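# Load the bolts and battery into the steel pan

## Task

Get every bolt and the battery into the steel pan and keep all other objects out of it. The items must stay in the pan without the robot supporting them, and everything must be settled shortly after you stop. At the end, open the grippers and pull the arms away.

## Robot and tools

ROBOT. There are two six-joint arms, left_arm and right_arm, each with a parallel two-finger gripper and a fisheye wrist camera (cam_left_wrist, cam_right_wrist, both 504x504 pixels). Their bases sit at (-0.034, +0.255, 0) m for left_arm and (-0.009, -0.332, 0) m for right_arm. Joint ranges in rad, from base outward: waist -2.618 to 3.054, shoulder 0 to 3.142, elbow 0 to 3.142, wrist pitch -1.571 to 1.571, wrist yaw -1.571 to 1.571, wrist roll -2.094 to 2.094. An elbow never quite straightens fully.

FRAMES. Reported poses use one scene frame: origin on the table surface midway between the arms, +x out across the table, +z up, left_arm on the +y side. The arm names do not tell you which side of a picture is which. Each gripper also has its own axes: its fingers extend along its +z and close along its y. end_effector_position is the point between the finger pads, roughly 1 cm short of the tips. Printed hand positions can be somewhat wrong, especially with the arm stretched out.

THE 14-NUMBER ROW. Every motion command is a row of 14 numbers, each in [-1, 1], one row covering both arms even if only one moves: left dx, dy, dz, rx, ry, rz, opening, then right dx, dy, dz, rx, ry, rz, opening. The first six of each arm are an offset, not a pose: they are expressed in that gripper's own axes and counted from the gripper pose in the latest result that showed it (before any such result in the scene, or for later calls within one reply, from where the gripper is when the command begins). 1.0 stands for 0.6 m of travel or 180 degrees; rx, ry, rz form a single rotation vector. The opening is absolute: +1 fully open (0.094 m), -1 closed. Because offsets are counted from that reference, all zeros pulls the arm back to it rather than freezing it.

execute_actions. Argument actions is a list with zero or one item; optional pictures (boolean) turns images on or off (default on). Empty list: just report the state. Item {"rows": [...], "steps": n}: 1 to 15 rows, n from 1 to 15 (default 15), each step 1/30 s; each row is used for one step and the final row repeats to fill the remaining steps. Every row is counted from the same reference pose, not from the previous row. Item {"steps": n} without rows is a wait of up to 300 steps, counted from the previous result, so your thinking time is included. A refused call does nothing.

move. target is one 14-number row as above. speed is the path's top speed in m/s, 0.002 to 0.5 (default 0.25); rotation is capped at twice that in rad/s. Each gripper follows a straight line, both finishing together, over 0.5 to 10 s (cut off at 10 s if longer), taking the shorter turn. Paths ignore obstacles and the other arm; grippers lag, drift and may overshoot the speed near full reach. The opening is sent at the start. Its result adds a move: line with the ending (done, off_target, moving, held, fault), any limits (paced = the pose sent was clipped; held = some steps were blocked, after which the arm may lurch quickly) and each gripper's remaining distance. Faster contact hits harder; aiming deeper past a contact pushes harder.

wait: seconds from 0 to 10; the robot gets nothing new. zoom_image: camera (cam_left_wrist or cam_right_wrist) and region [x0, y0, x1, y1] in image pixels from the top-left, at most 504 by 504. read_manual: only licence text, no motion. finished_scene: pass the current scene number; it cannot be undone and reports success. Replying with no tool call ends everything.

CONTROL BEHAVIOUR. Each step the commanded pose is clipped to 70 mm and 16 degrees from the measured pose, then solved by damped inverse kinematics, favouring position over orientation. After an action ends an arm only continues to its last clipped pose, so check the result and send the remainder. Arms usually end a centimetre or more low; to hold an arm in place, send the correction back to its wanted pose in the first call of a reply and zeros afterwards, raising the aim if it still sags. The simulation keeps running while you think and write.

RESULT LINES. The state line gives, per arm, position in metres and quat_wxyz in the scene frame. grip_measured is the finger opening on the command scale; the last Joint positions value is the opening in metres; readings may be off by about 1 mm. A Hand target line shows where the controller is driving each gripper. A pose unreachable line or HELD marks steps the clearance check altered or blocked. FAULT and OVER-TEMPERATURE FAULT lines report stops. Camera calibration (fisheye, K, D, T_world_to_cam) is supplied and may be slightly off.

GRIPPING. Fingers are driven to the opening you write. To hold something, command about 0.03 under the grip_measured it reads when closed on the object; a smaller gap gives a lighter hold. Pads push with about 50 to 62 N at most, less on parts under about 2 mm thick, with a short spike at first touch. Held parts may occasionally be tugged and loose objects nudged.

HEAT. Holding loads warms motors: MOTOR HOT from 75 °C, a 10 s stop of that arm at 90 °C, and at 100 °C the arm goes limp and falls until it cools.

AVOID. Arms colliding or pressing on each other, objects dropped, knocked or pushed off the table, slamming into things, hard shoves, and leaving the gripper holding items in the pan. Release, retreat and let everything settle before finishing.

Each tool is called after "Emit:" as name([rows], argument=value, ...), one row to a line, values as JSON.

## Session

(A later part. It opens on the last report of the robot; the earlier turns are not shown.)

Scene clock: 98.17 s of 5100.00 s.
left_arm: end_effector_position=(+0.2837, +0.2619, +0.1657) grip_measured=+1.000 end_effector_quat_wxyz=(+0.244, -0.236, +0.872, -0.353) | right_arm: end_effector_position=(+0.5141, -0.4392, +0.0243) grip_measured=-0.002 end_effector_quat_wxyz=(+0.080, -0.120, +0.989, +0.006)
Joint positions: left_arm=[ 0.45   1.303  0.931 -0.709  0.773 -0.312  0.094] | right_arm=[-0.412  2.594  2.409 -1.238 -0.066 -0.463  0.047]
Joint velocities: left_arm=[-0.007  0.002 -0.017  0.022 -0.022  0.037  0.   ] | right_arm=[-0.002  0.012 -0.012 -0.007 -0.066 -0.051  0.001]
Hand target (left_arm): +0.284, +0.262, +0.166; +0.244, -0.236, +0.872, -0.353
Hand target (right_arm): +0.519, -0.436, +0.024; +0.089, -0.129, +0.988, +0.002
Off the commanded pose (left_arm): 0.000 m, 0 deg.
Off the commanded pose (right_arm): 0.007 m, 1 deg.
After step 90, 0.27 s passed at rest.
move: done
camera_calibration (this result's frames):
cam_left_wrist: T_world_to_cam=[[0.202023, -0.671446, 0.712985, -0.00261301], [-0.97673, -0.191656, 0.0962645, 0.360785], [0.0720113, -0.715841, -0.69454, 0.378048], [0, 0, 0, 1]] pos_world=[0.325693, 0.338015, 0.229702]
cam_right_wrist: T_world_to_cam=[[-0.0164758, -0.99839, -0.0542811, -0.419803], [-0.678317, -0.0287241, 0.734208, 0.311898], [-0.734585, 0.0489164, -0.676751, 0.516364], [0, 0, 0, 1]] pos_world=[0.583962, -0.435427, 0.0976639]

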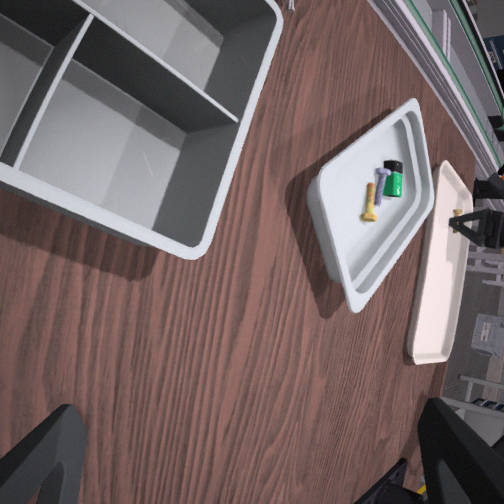

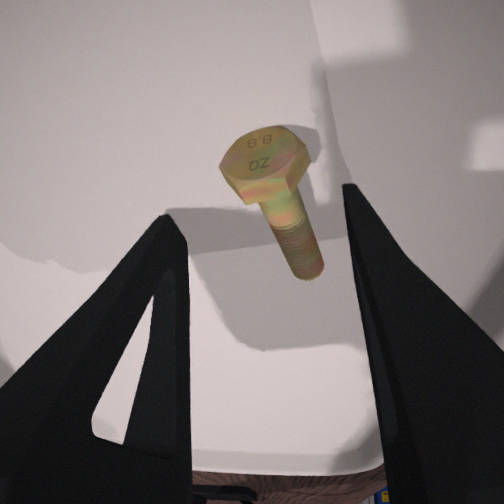

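Emit:
move(target=[0,0,0,0,0,0,1,0,-0.01,0.014,0,0,0,0], speed=0.05)

Emit:
move(target=[0,0,0,0,0,0,1,0,0,0,0,0,0,-0.9])

Emit:
move(target=[0,0,0,0,0,0,1,0,0,-0.18,0,0,0,-0.9])

Emit:
move(target=[0,0,0,0,0,0,1,-0.078,0.65,-0.02,0,0,0,-0.9])

Scene clock: 102.83 s of 5100.00 s.
left_arm: end_effector_position=(+0.2837, +0.2621, +0.1656) grip_measured=+1.000 end_effector_quat_wxyz=(+0.244, -0.236, +0.872, -0.352) | right_arm: end_effector_position=(+0.5145, -0.4393, +0.0230) grip_measured=-0.002 end_effector_quat_wxyz=(+0.080, -0.122, +0.989, +0.006)
Joint positions: left_arm=[ 0.45   1.303  0.931 -0.709  0.772 -0.312  0.094] | right_arm=[-0.412  2.597  2.409 -1.236 -0.066 -0.466  0.047]
Joint velocities: left_arm=[-0.007 -0.022 -0.027 -0.081 -0.051  0.022  0.   ] | right_arm=[-0.022 -0.017 -0.012  0.007 -0.007  0.022 -0.001]
Hand target (left_arm): +0.284, +0.262, +0.166; +0.244, -0.236, +0.872, -0.353
Hand target (right_arm): +0.516, -0.445, +0.016; +0.080, -0.120, +0.989, +0.006
Off the commanded pose (left_arm): 0.000 m, 0 deg.
Off the commanded pose (right_arm): 0.009 m, 0 deg.
After step 90, 0.97 s passed at rest.
move: done
camera_calibration (this result's frames):
cam_left_wrist: T_world_to_cam=[[0.202678, -0.671994, 0.712282, -0.00234196], [-0.976587, -0.192272, 0.0964891, 0.360913], [0.0721115, -0.715162, -0.695229, 0.377984], [0, 0, 0, 1]] pos_world=[0.32568, 0.338139, 0.229629]
cam_right_wrist: T_world_to_cam=[[-0.0138395, -0.998452, -0.0538641, -0.421349], [-0.678302, -0.0302045, 0.734163, 0.312441], [-0.734653, 0.0466965, -0.676834, 0.514855], [0, 0, 0, 1]] pos_world=[0.584337, -0.435302, 0.0963931]

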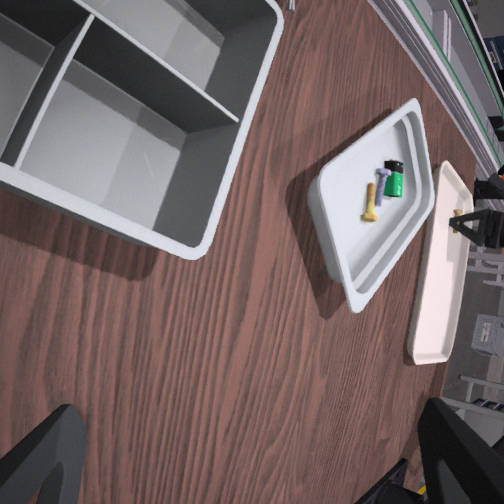

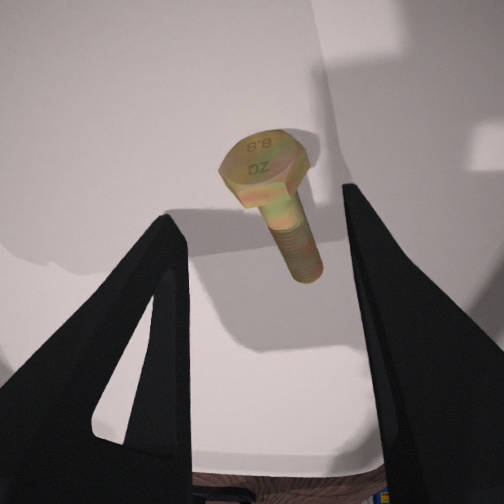

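Scene clock: 103.33 s of 5100.00 s.
left_arm: end_effector_position=(+0.2837, +0.2623, +0.1654) grip_measured=+1.000 end_effector_quat_wxyz=(+0.244, -0.236, +0.872, -0.352) | right_arm: end_effector_position=(+0.5144, -0.4395, +0.0230) grip_measured=-0.857 end_effector_quat_wxyz=(+0.080, -0.122, +0.989, +0.006)
Joint positions: left_arm=[ 0.45   1.303  0.931 -0.709  0.771 -0.312  0.094] | right_arm=[-0.412  2.597  2.409 -1.236 -0.065 -0.466  0.007]
Joint velocities: left_arm=[ 0.007 -0.012 -0.012 -0.007  0.037  0.007  0.   ] | right_arm=[-0.007 -0.007 -0.012  0.022  0.007  0.081  0.   ]
Hand target (left_arm): +0.284, +0.262, +0.166; +0.244, -0.236, +0.872, -0.352
Hand target (right_arm): +0.514, -0.439, +0.023; +0.080, -0.122, +0.989, +0.006
Off the commanded pose (left_arm): 0.000 m, 0 deg.
Off the commanded pose (right_arm): 0.000 m, 0 deg.
move: done
camera_calibration (this result's frames):
cam_left_wrist: T_world_to_cam=[[0.203334, -0.67254, 0.711579, -0.00207105], [-0.976443, -0.192887, 0.0967132, 0.361041], [0.0722111, -0.714481, -0.695918, 0.377919], [0, 0, 0, 1]] pos_world=[0.325667, 0.338263, 0.229557]
cam_right_wrist: T_world_to_cam=[[-0.0140199, -0.998509, -0.0527589, -0.421506], [-0.67812, -0.029281, 0.734368, 0.312723], [-0.734817, 0.0460726, -0.676698, 0.51463], [0, 0, 0, 1]] pos_world=[0.584313, -0.435431, 0.0963577]

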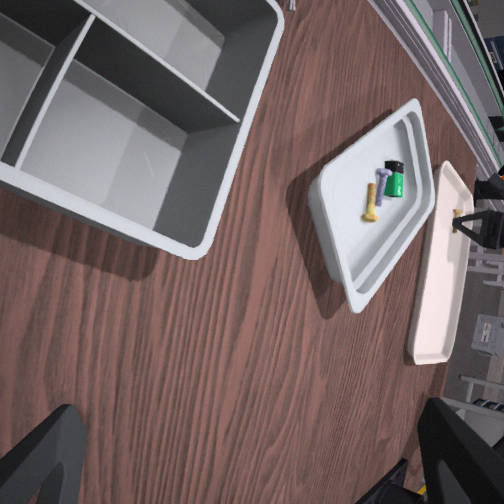

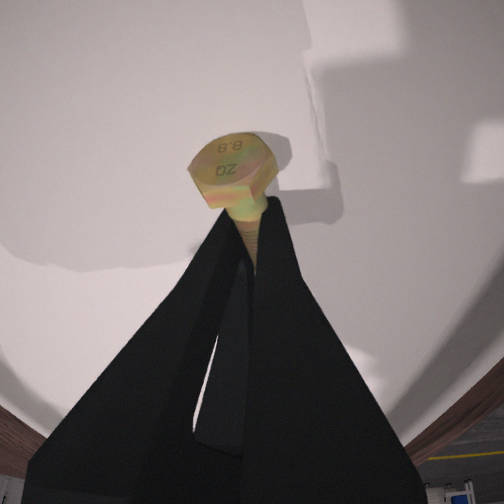

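Scene clock: 104.40 s of 5100.00 s.
left_arm: end_effector_position=(+0.2837, +0.2624, +0.1654) grip_measured=+1.000 end_effector_quat_wxyz=(+0.244, -0.237, +0.872, -0.352) | right_arm: end_effector_position=(+0.5001, -0.4362, +0.1187) grip_measured=-0.857 end_effector_quat_wxyz=(+0.100, -0.123, +0.987, -0.002)
Joint positions: left_arm=[ 0.45   1.303  0.931 -0.709  0.77  -0.312  0.094] | right_arm=[-0.412  2.556  2.715 -1.54  -0.065 -0.468  0.007]
Joint velocities: left_arm=[ 0.007  0.007  0.002 -0.11  -0.051  0.037  0.   ] | right_arm=[-0.017  0.002  0.002  0.007 -0.066  0.007  0.001]
Hand target (left_arm): +0.284, +0.262, +0.165; +0.244, -0.236, +0.872, -0.352
Hand target (right_arm): +0.499, -0.442, +0.130; +0.109, -0.120, +0.987, -0.005
Off the commanded pose (left_arm): 0.000 m, 0 deg.
Off the commanded pose (right_arm): 0.013 m, 2 deg.
joint sent to its limit (right arm) — the command would take joint 4 (wrist pitch) past its lower limit, so that joint was sent only as far as its limit.
move: off_target (right_arm)
camera_calibration (this result's frames):
cam_left_wrist: T_world_to_cam=[[0.20377, -0.672904, 0.71111, -0.00189052], [-0.976347, -0.193298, 0.0968622, 0.361127], [0.0722771, -0.714028, -0.696377, 0.377875], [0, 0, 0, 1]] pos_world=[0.325659, 0.338346, 0.229508]
cam_right_wrist: T_world_to_cam=[[-0.00976756, -0.999015, -0.0432842, -0.416832], [-0.70809, -0.0236538, 0.705726, 0.253643], [-0.706055, 0.0375423, -0.707161, 0.554195], [0, 0, 0, 1]] pos_world=[0.566822, -0.431228, 0.194861]

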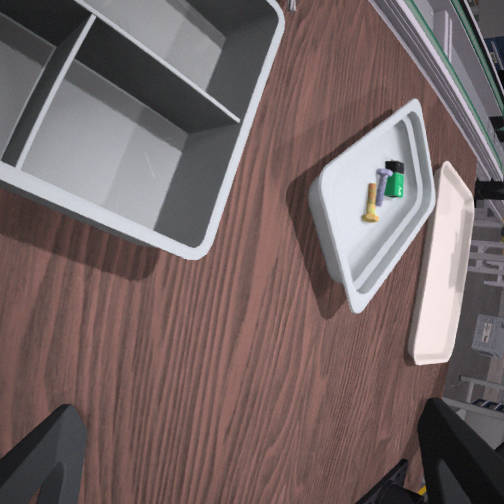

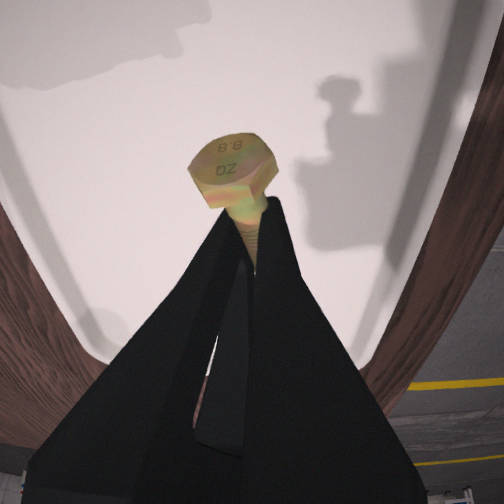

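Scene clock: 106.63 s of 5100.00 s.
left_arm: end_effector_position=(+0.2837, +0.2625, +0.1652) grip_measured=+1.000 end_effector_quat_wxyz=(+0.244, -0.237, +0.872, -0.351) | right_arm: end_effector_position=(+0.4443, -0.0400, +0.1164) grip_measured=-0.857 end_effector_quat_wxyz=(+0.125, -0.132, +0.983, +0.029)
Joint positions: left_arm=[ 0.45   1.303  0.931 -0.709  0.769 -0.312  0.094] | right_arm=[ 0.404  2.624  2.824 -1.521  0.058  0.316  0.007]
Joint velocities: left_arm=[ 0.007 -0.017 -0.002  0.037  0.007 -0.081  0.   ] | right_arm=[-0.022 -0.007 -0.002 -0.066  0.022 -0.037 -0.   ]
Hand target (left_arm): +0.284, +0.262, +0.165; +0.244, -0.237, +0.872, -0.352
Hand target (right_arm): +0.449, -0.044, +0.129; +0.141, -0.123, +0.982, +0.029
Off the commanded pose (left_arm): 0.000 m, 0 deg.
Off the commanded pose (right_arm): 0.015 m, 5 deg.
elbow stopped short (right arm): the move would have taken joint 3 (elbow) straighter than the controller allows; a more bent joint 3 avoids this.
move: off_target (right_arm)
camera_calibration (this result's frames):
cam_left_wrist: T_world_to_cam=[[0.204426, -0.673449, 0.710405, -0.00161984], [-0.976203, -0.193914, 0.0970851, 0.361255], [0.0723756, -0.713346, -0.697064, 0.37781], [0, 0, 0, 1]] pos_world=[0.325645, 0.338471, 0.229436]
cam_right_wrist: T_world_to_cam=[[0.0178326, -0.994063, -0.107332, -0.0262398], [-0.736101, -0.0857007, 0.671424, 0.239094], [-0.676637, 0.067034, -0.733259, 0.489452], [0, 0, 0, 1]] pos_world=[0.507647, -0.0384035, 0.195546]

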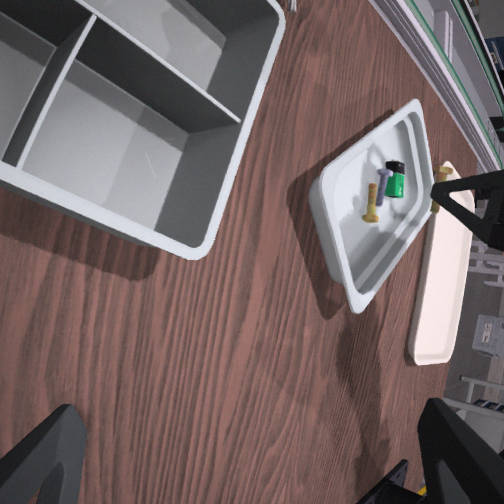

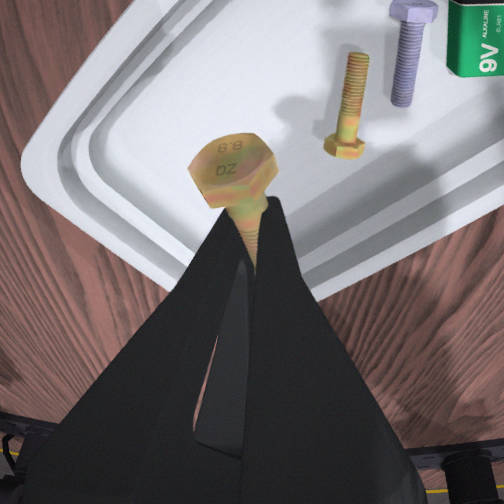

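Emit:
move(target=[0,0,0,0,0,0,1,0.02,-0.02,0.125,0,0,0,-0.9], speed=0.1)

Emit:
move(target=[0,0,0,0,0,0,1,0,0,0,0,0,0,-0.5])

Emit:
move(target=[0,0,0,0,0,0,1,0,0,-0.16,0,0,0,-0.5])

Emit:
move(target=[-0.19,-0.05,0.15,0,0,0,1,0.3,-0.3,-0.06,0,0,0,-0.5])

Scene clock: 110.93 s of 5100.00 s.
left_arm: end_effector_position=(+0.2837, +0.2627, +0.1651) grip_measured=+1.000 end_effector_quat_wxyz=(+0.244, -0.237, +0.872, -0.351) | right_arm: end_effector_position=(+0.4453, -0.0495, +0.0243) grip_measured=-0.857 end_effector_quat_wxyz=(+0.101, -0.134, +0.986, +0.018)
Joint positions: left_arm=[ 0.45   1.303  0.931 -0.709  0.767 -0.312  0.094] | right_arm=[ 0.387  2.513  2.248 -1.106  0.053  0.298  0.007]
Joint velocities: left_arm=[-0.002 -0.032  0.002 -0.037  0.022 -0.022  0.   ] | right_arm=[-0.002 -0.017 -0.012  0.051 -0.095  0.007 -0.   ]
Hand target (left_arm): +0.284, +0.263, +0.165; +0.244, -0.237, +0.872, -0.351
Hand target (right_arm): +0.453, -0.049, +0.041; +0.125, -0.132, +0.983, +0.028
Off the commanded pose (left_arm): 0.000 m, 0 deg.
Off the commanded pose (right_arm): 0.019 m, 3 deg.
move: off_target (right_arm)
camera_calibration (this result's frames):
cam_left_wrist: T_world_to_cam=[[0.205081, -0.673994, 0.7097, -0.00134929], [-0.976058, -0.19453, 0.0973075, 0.361384], [0.0724734, -0.712665, -0.697751, 0.377744], [0, 0, 0, 1]] pos_world=[0.325632, 0.338596, 0.229364]
cam_right_wrist: T_world_to_cam=[[0.0150885, -0.996666, -0.080178, -0.0452091], [-0.705714, -0.0674209, 0.705281, 0.287397], [-0.708336, 0.0459411, -0.704379, 0.435612], [0, 0, 0, 1]] pos_world=[0.512062, -0.0456944, 0.100515]

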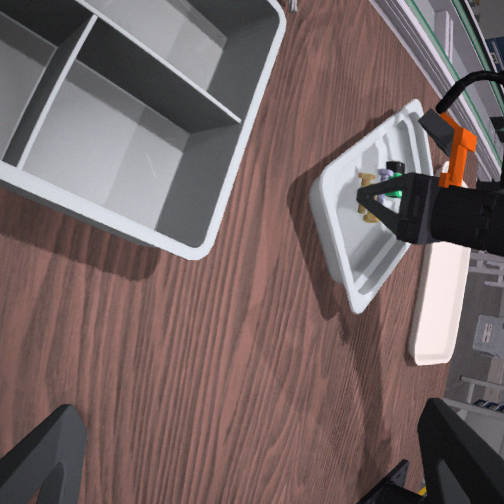

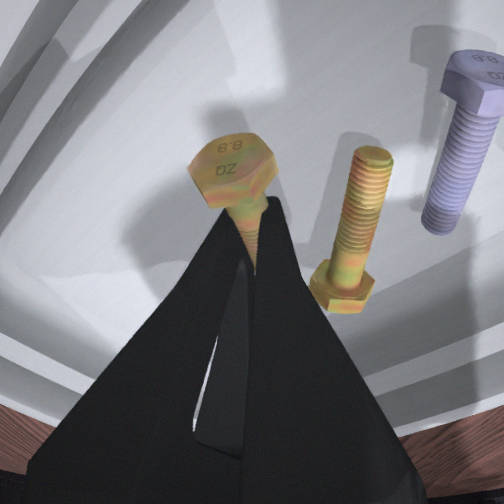

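Scene clock: 111.43 s of 5100.00 s.
left_arm: end_effector_position=(+0.2837, +0.2628, +0.1650) grip_measured=+1.000 end_effector_quat_wxyz=(+0.244, -0.237, +0.873, -0.350) | right_arm: end_effector_position=(+0.4453, -0.0495, +0.0243) grip_measured=-0.502 end_effector_quat_wxyz=(+0.101, -0.134, +0.986, +0.018)
Joint positions: left_arm=[ 0.45   1.303  0.931 -0.709  0.767 -0.312  0.094] | right_arm=[ 0.387  2.513  2.248 -1.106  0.053  0.298  0.023]
Joint velocities: left_arm=[ 0.002 -0.007 -0.027 -0.022 -0.11  -0.051  0.   ] | right_arm=[ 0.002 -0.007 -0.012  0.007  0.051 -0.066 -0.   ]
Hand target (left_arm): +0.284, +0.263, +0.165; +0.244, -0.237, +0.872, -0.351
Hand target (right_arm): +0.445, -0.050, +0.024; +0.101, -0.134, +0.986, +0.018
Off the commanded pose (left_arm): 0.000 m, 0 deg.
Off the commanded pose (right_arm): 0.000 m, 0 deg.
move: done
camera_calibration (this result's frames):
cam_left_wrist: T_world_to_cam=[[0.205518, -0.674356, 0.70923, -0.00116901], [-0.975961, -0.194941, 0.0974554, 0.36147], [0.0725383, -0.71221, -0.698209, 0.3777], [0, 0, 0, 1]] pos_world=[0.325623, 0.338679, 0.229316]
cam_right_wrist: T_world_to_cam=[[0.0150885, -0.996666, -0.080178, -0.0452091], [-0.705714, -0.0674209, 0.705281, 0.287397], [-0.708336, 0.0459411, -0.704379, 0.435612], [0, 0, 0, 1]] pos_world=[0.512062, -0.0456944, 0.100515]

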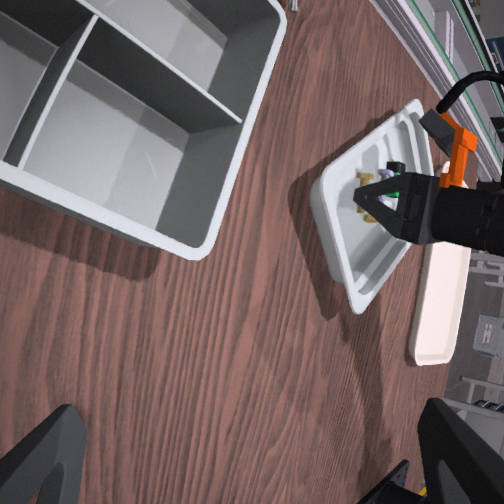

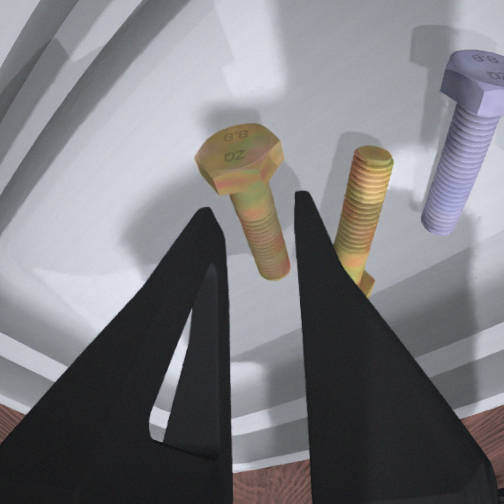

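Scene clock: 112.70 s of 5100.00 s.
left_arm: end_effector_position=(+0.2837, +0.2630, +0.1649) grip_measured=+1.000 end_effector_quat_wxyz=(+0.244, -0.237, +0.873, -0.350) | right_arm: end_effector_position=(+0.4282, -0.0605, +0.1059) grip_measured=-0.502 end_effector_quat_wxyz=(+0.090, -0.131, +0.987, +0.013)
Joint positions: left_arm=[ 0.45   1.303  0.931 -0.709  0.766 -0.312  0.094] | right_arm=[ 0.387  2.49   2.537 -1.445  0.053  0.304  0.023]
Joint velocities: left_arm=[ 0.002  0.002  0.017 -0.11  -0.022 -0.051  0.   ] | right_arm=[-0.017 -0.007 -0.032 -0.066 -0.037 -0.022 -0.   ]
Hand target (left_arm): +0.284, +0.263, +0.165; +0.244, -0.237, +0.873, -0.350
Hand target (right_arm): +0.427, -0.054, +0.118; +0.102, -0.134, +0.986, +0.018
Off the commanded pose (left_arm): 0.000 m, 0 deg.
Off the commanded pose (right_arm): 0.013 m, 2 deg.
move: off_target (right_arm)
camera_calibration (this result's frames):
cam_left_wrist: T_world_to_cam=[[0.206173, -0.674898, 0.708523, -0.000898699], [-0.975816, -0.195557, 0.0976767, 0.361599], [0.072635, -0.711526, -0.698895, 0.377634], [0, 0, 0, 1]] pos_world=[0.32561, 0.338803, 0.229244]
cam_right_wrist: T_world_to_cam=[[0.00748004, -0.997689, -0.0675292, -0.0475162], [-0.690283, -0.0540119, 0.721521, 0.209516], [-0.723501, 0.0412172, -0.689091, 0.486127], [0, 0, 0, 1]] pos_world=[0.496694, -0.0561268, 0.180607]

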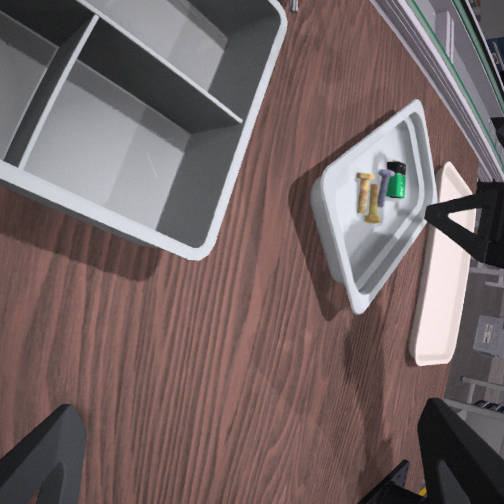

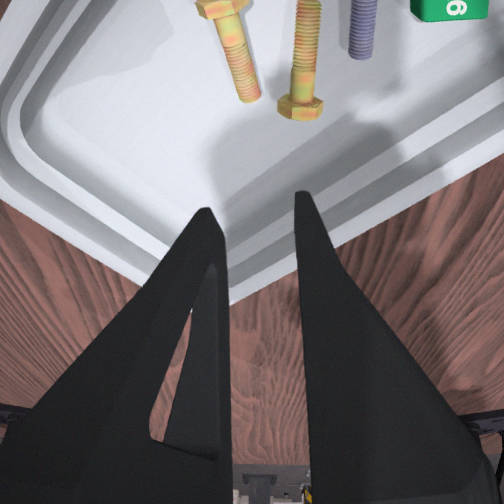

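Scene clock: 114.37 s of 5100.00 s.
left_arm: end_effector_position=(+0.4217, +0.2669, +0.1467) grip_measured=+1.000 end_effector_quat_wxyz=(+0.224, -0.250, +0.876, -0.347) | right_arm: end_effector_position=(+0.2950, -0.2825, +0.1117) grip_measured=-0.502 end_effector_quat_wxyz=(+0.078, -0.129, +0.989, +0.005)
Joint positions: left_arm=[ 0.302  1.819  1.375 -0.568  0.681 -0.486  0.094] | right_arm=[-0.03   1.563  1.222 -1.073 -0.006 -0.104  0.023]
Joint velocities: left_arm=[-0.002 -0.007  0.007  0.037  0.007 -0.022  0.   ] | right_arm=[-0.002 -0.002 -0.002 -0.037  0.11  -0.022 -0.   ]
Hand target (left_arm): +0.431, +0.266, +0.161; +0.245, -0.237, +0.873, -0.348
Hand target (right_arm): +0.297, -0.282, +0.113; +0.092, -0.132, +0.987, +0.008
Off the commanded pose (left_arm): 0.016 m, 3 deg.
Off the commanded pose (right_arm): 0.004 m, 2 deg.
move: off_target (left_arm)
camera_calibration (this result's frames):
cam_left_wrist: T_world_to_cam=[[0.243835, -0.666985, 0.704042, -0.0310999], [-0.968746, -0.201615, 0.144508, 0.49057], [0.0455603, -0.717274, -0.6953, 0.370092], [0, 0, 0, 1]] pos_world=[0.465959, 0.34362, 0.208329]
cam_right_wrist: T_world_to_cam=[[0.000768748, -0.998762, -0.0497365, -0.267886], [-0.675559, -0.0371897, 0.736367, 0.10014], [-0.737305, 0.0330339, -0.674752, 0.403017], [0, 0, 0, 1]] pos_world=[0.365004, -0.277143, 0.184873]

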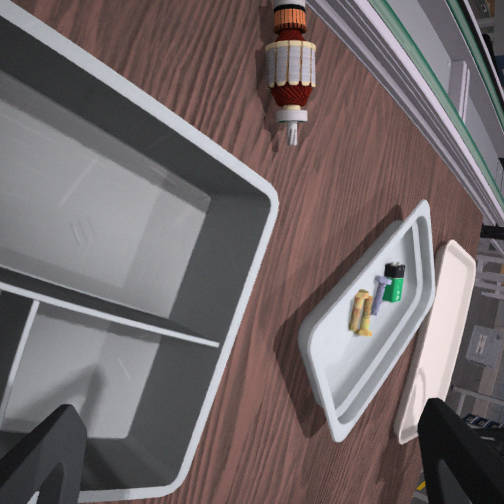

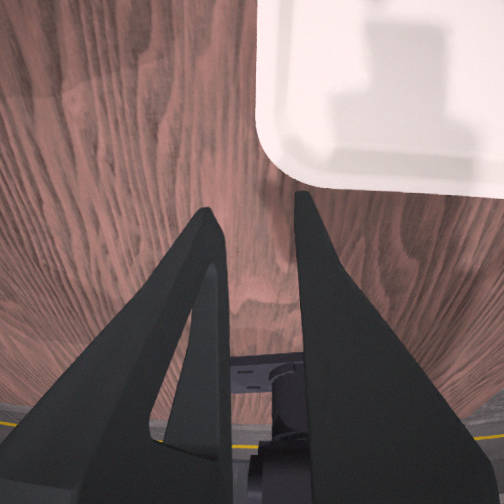

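Emit:
finished_scene(scene=1)

The scene is finished: the task was done.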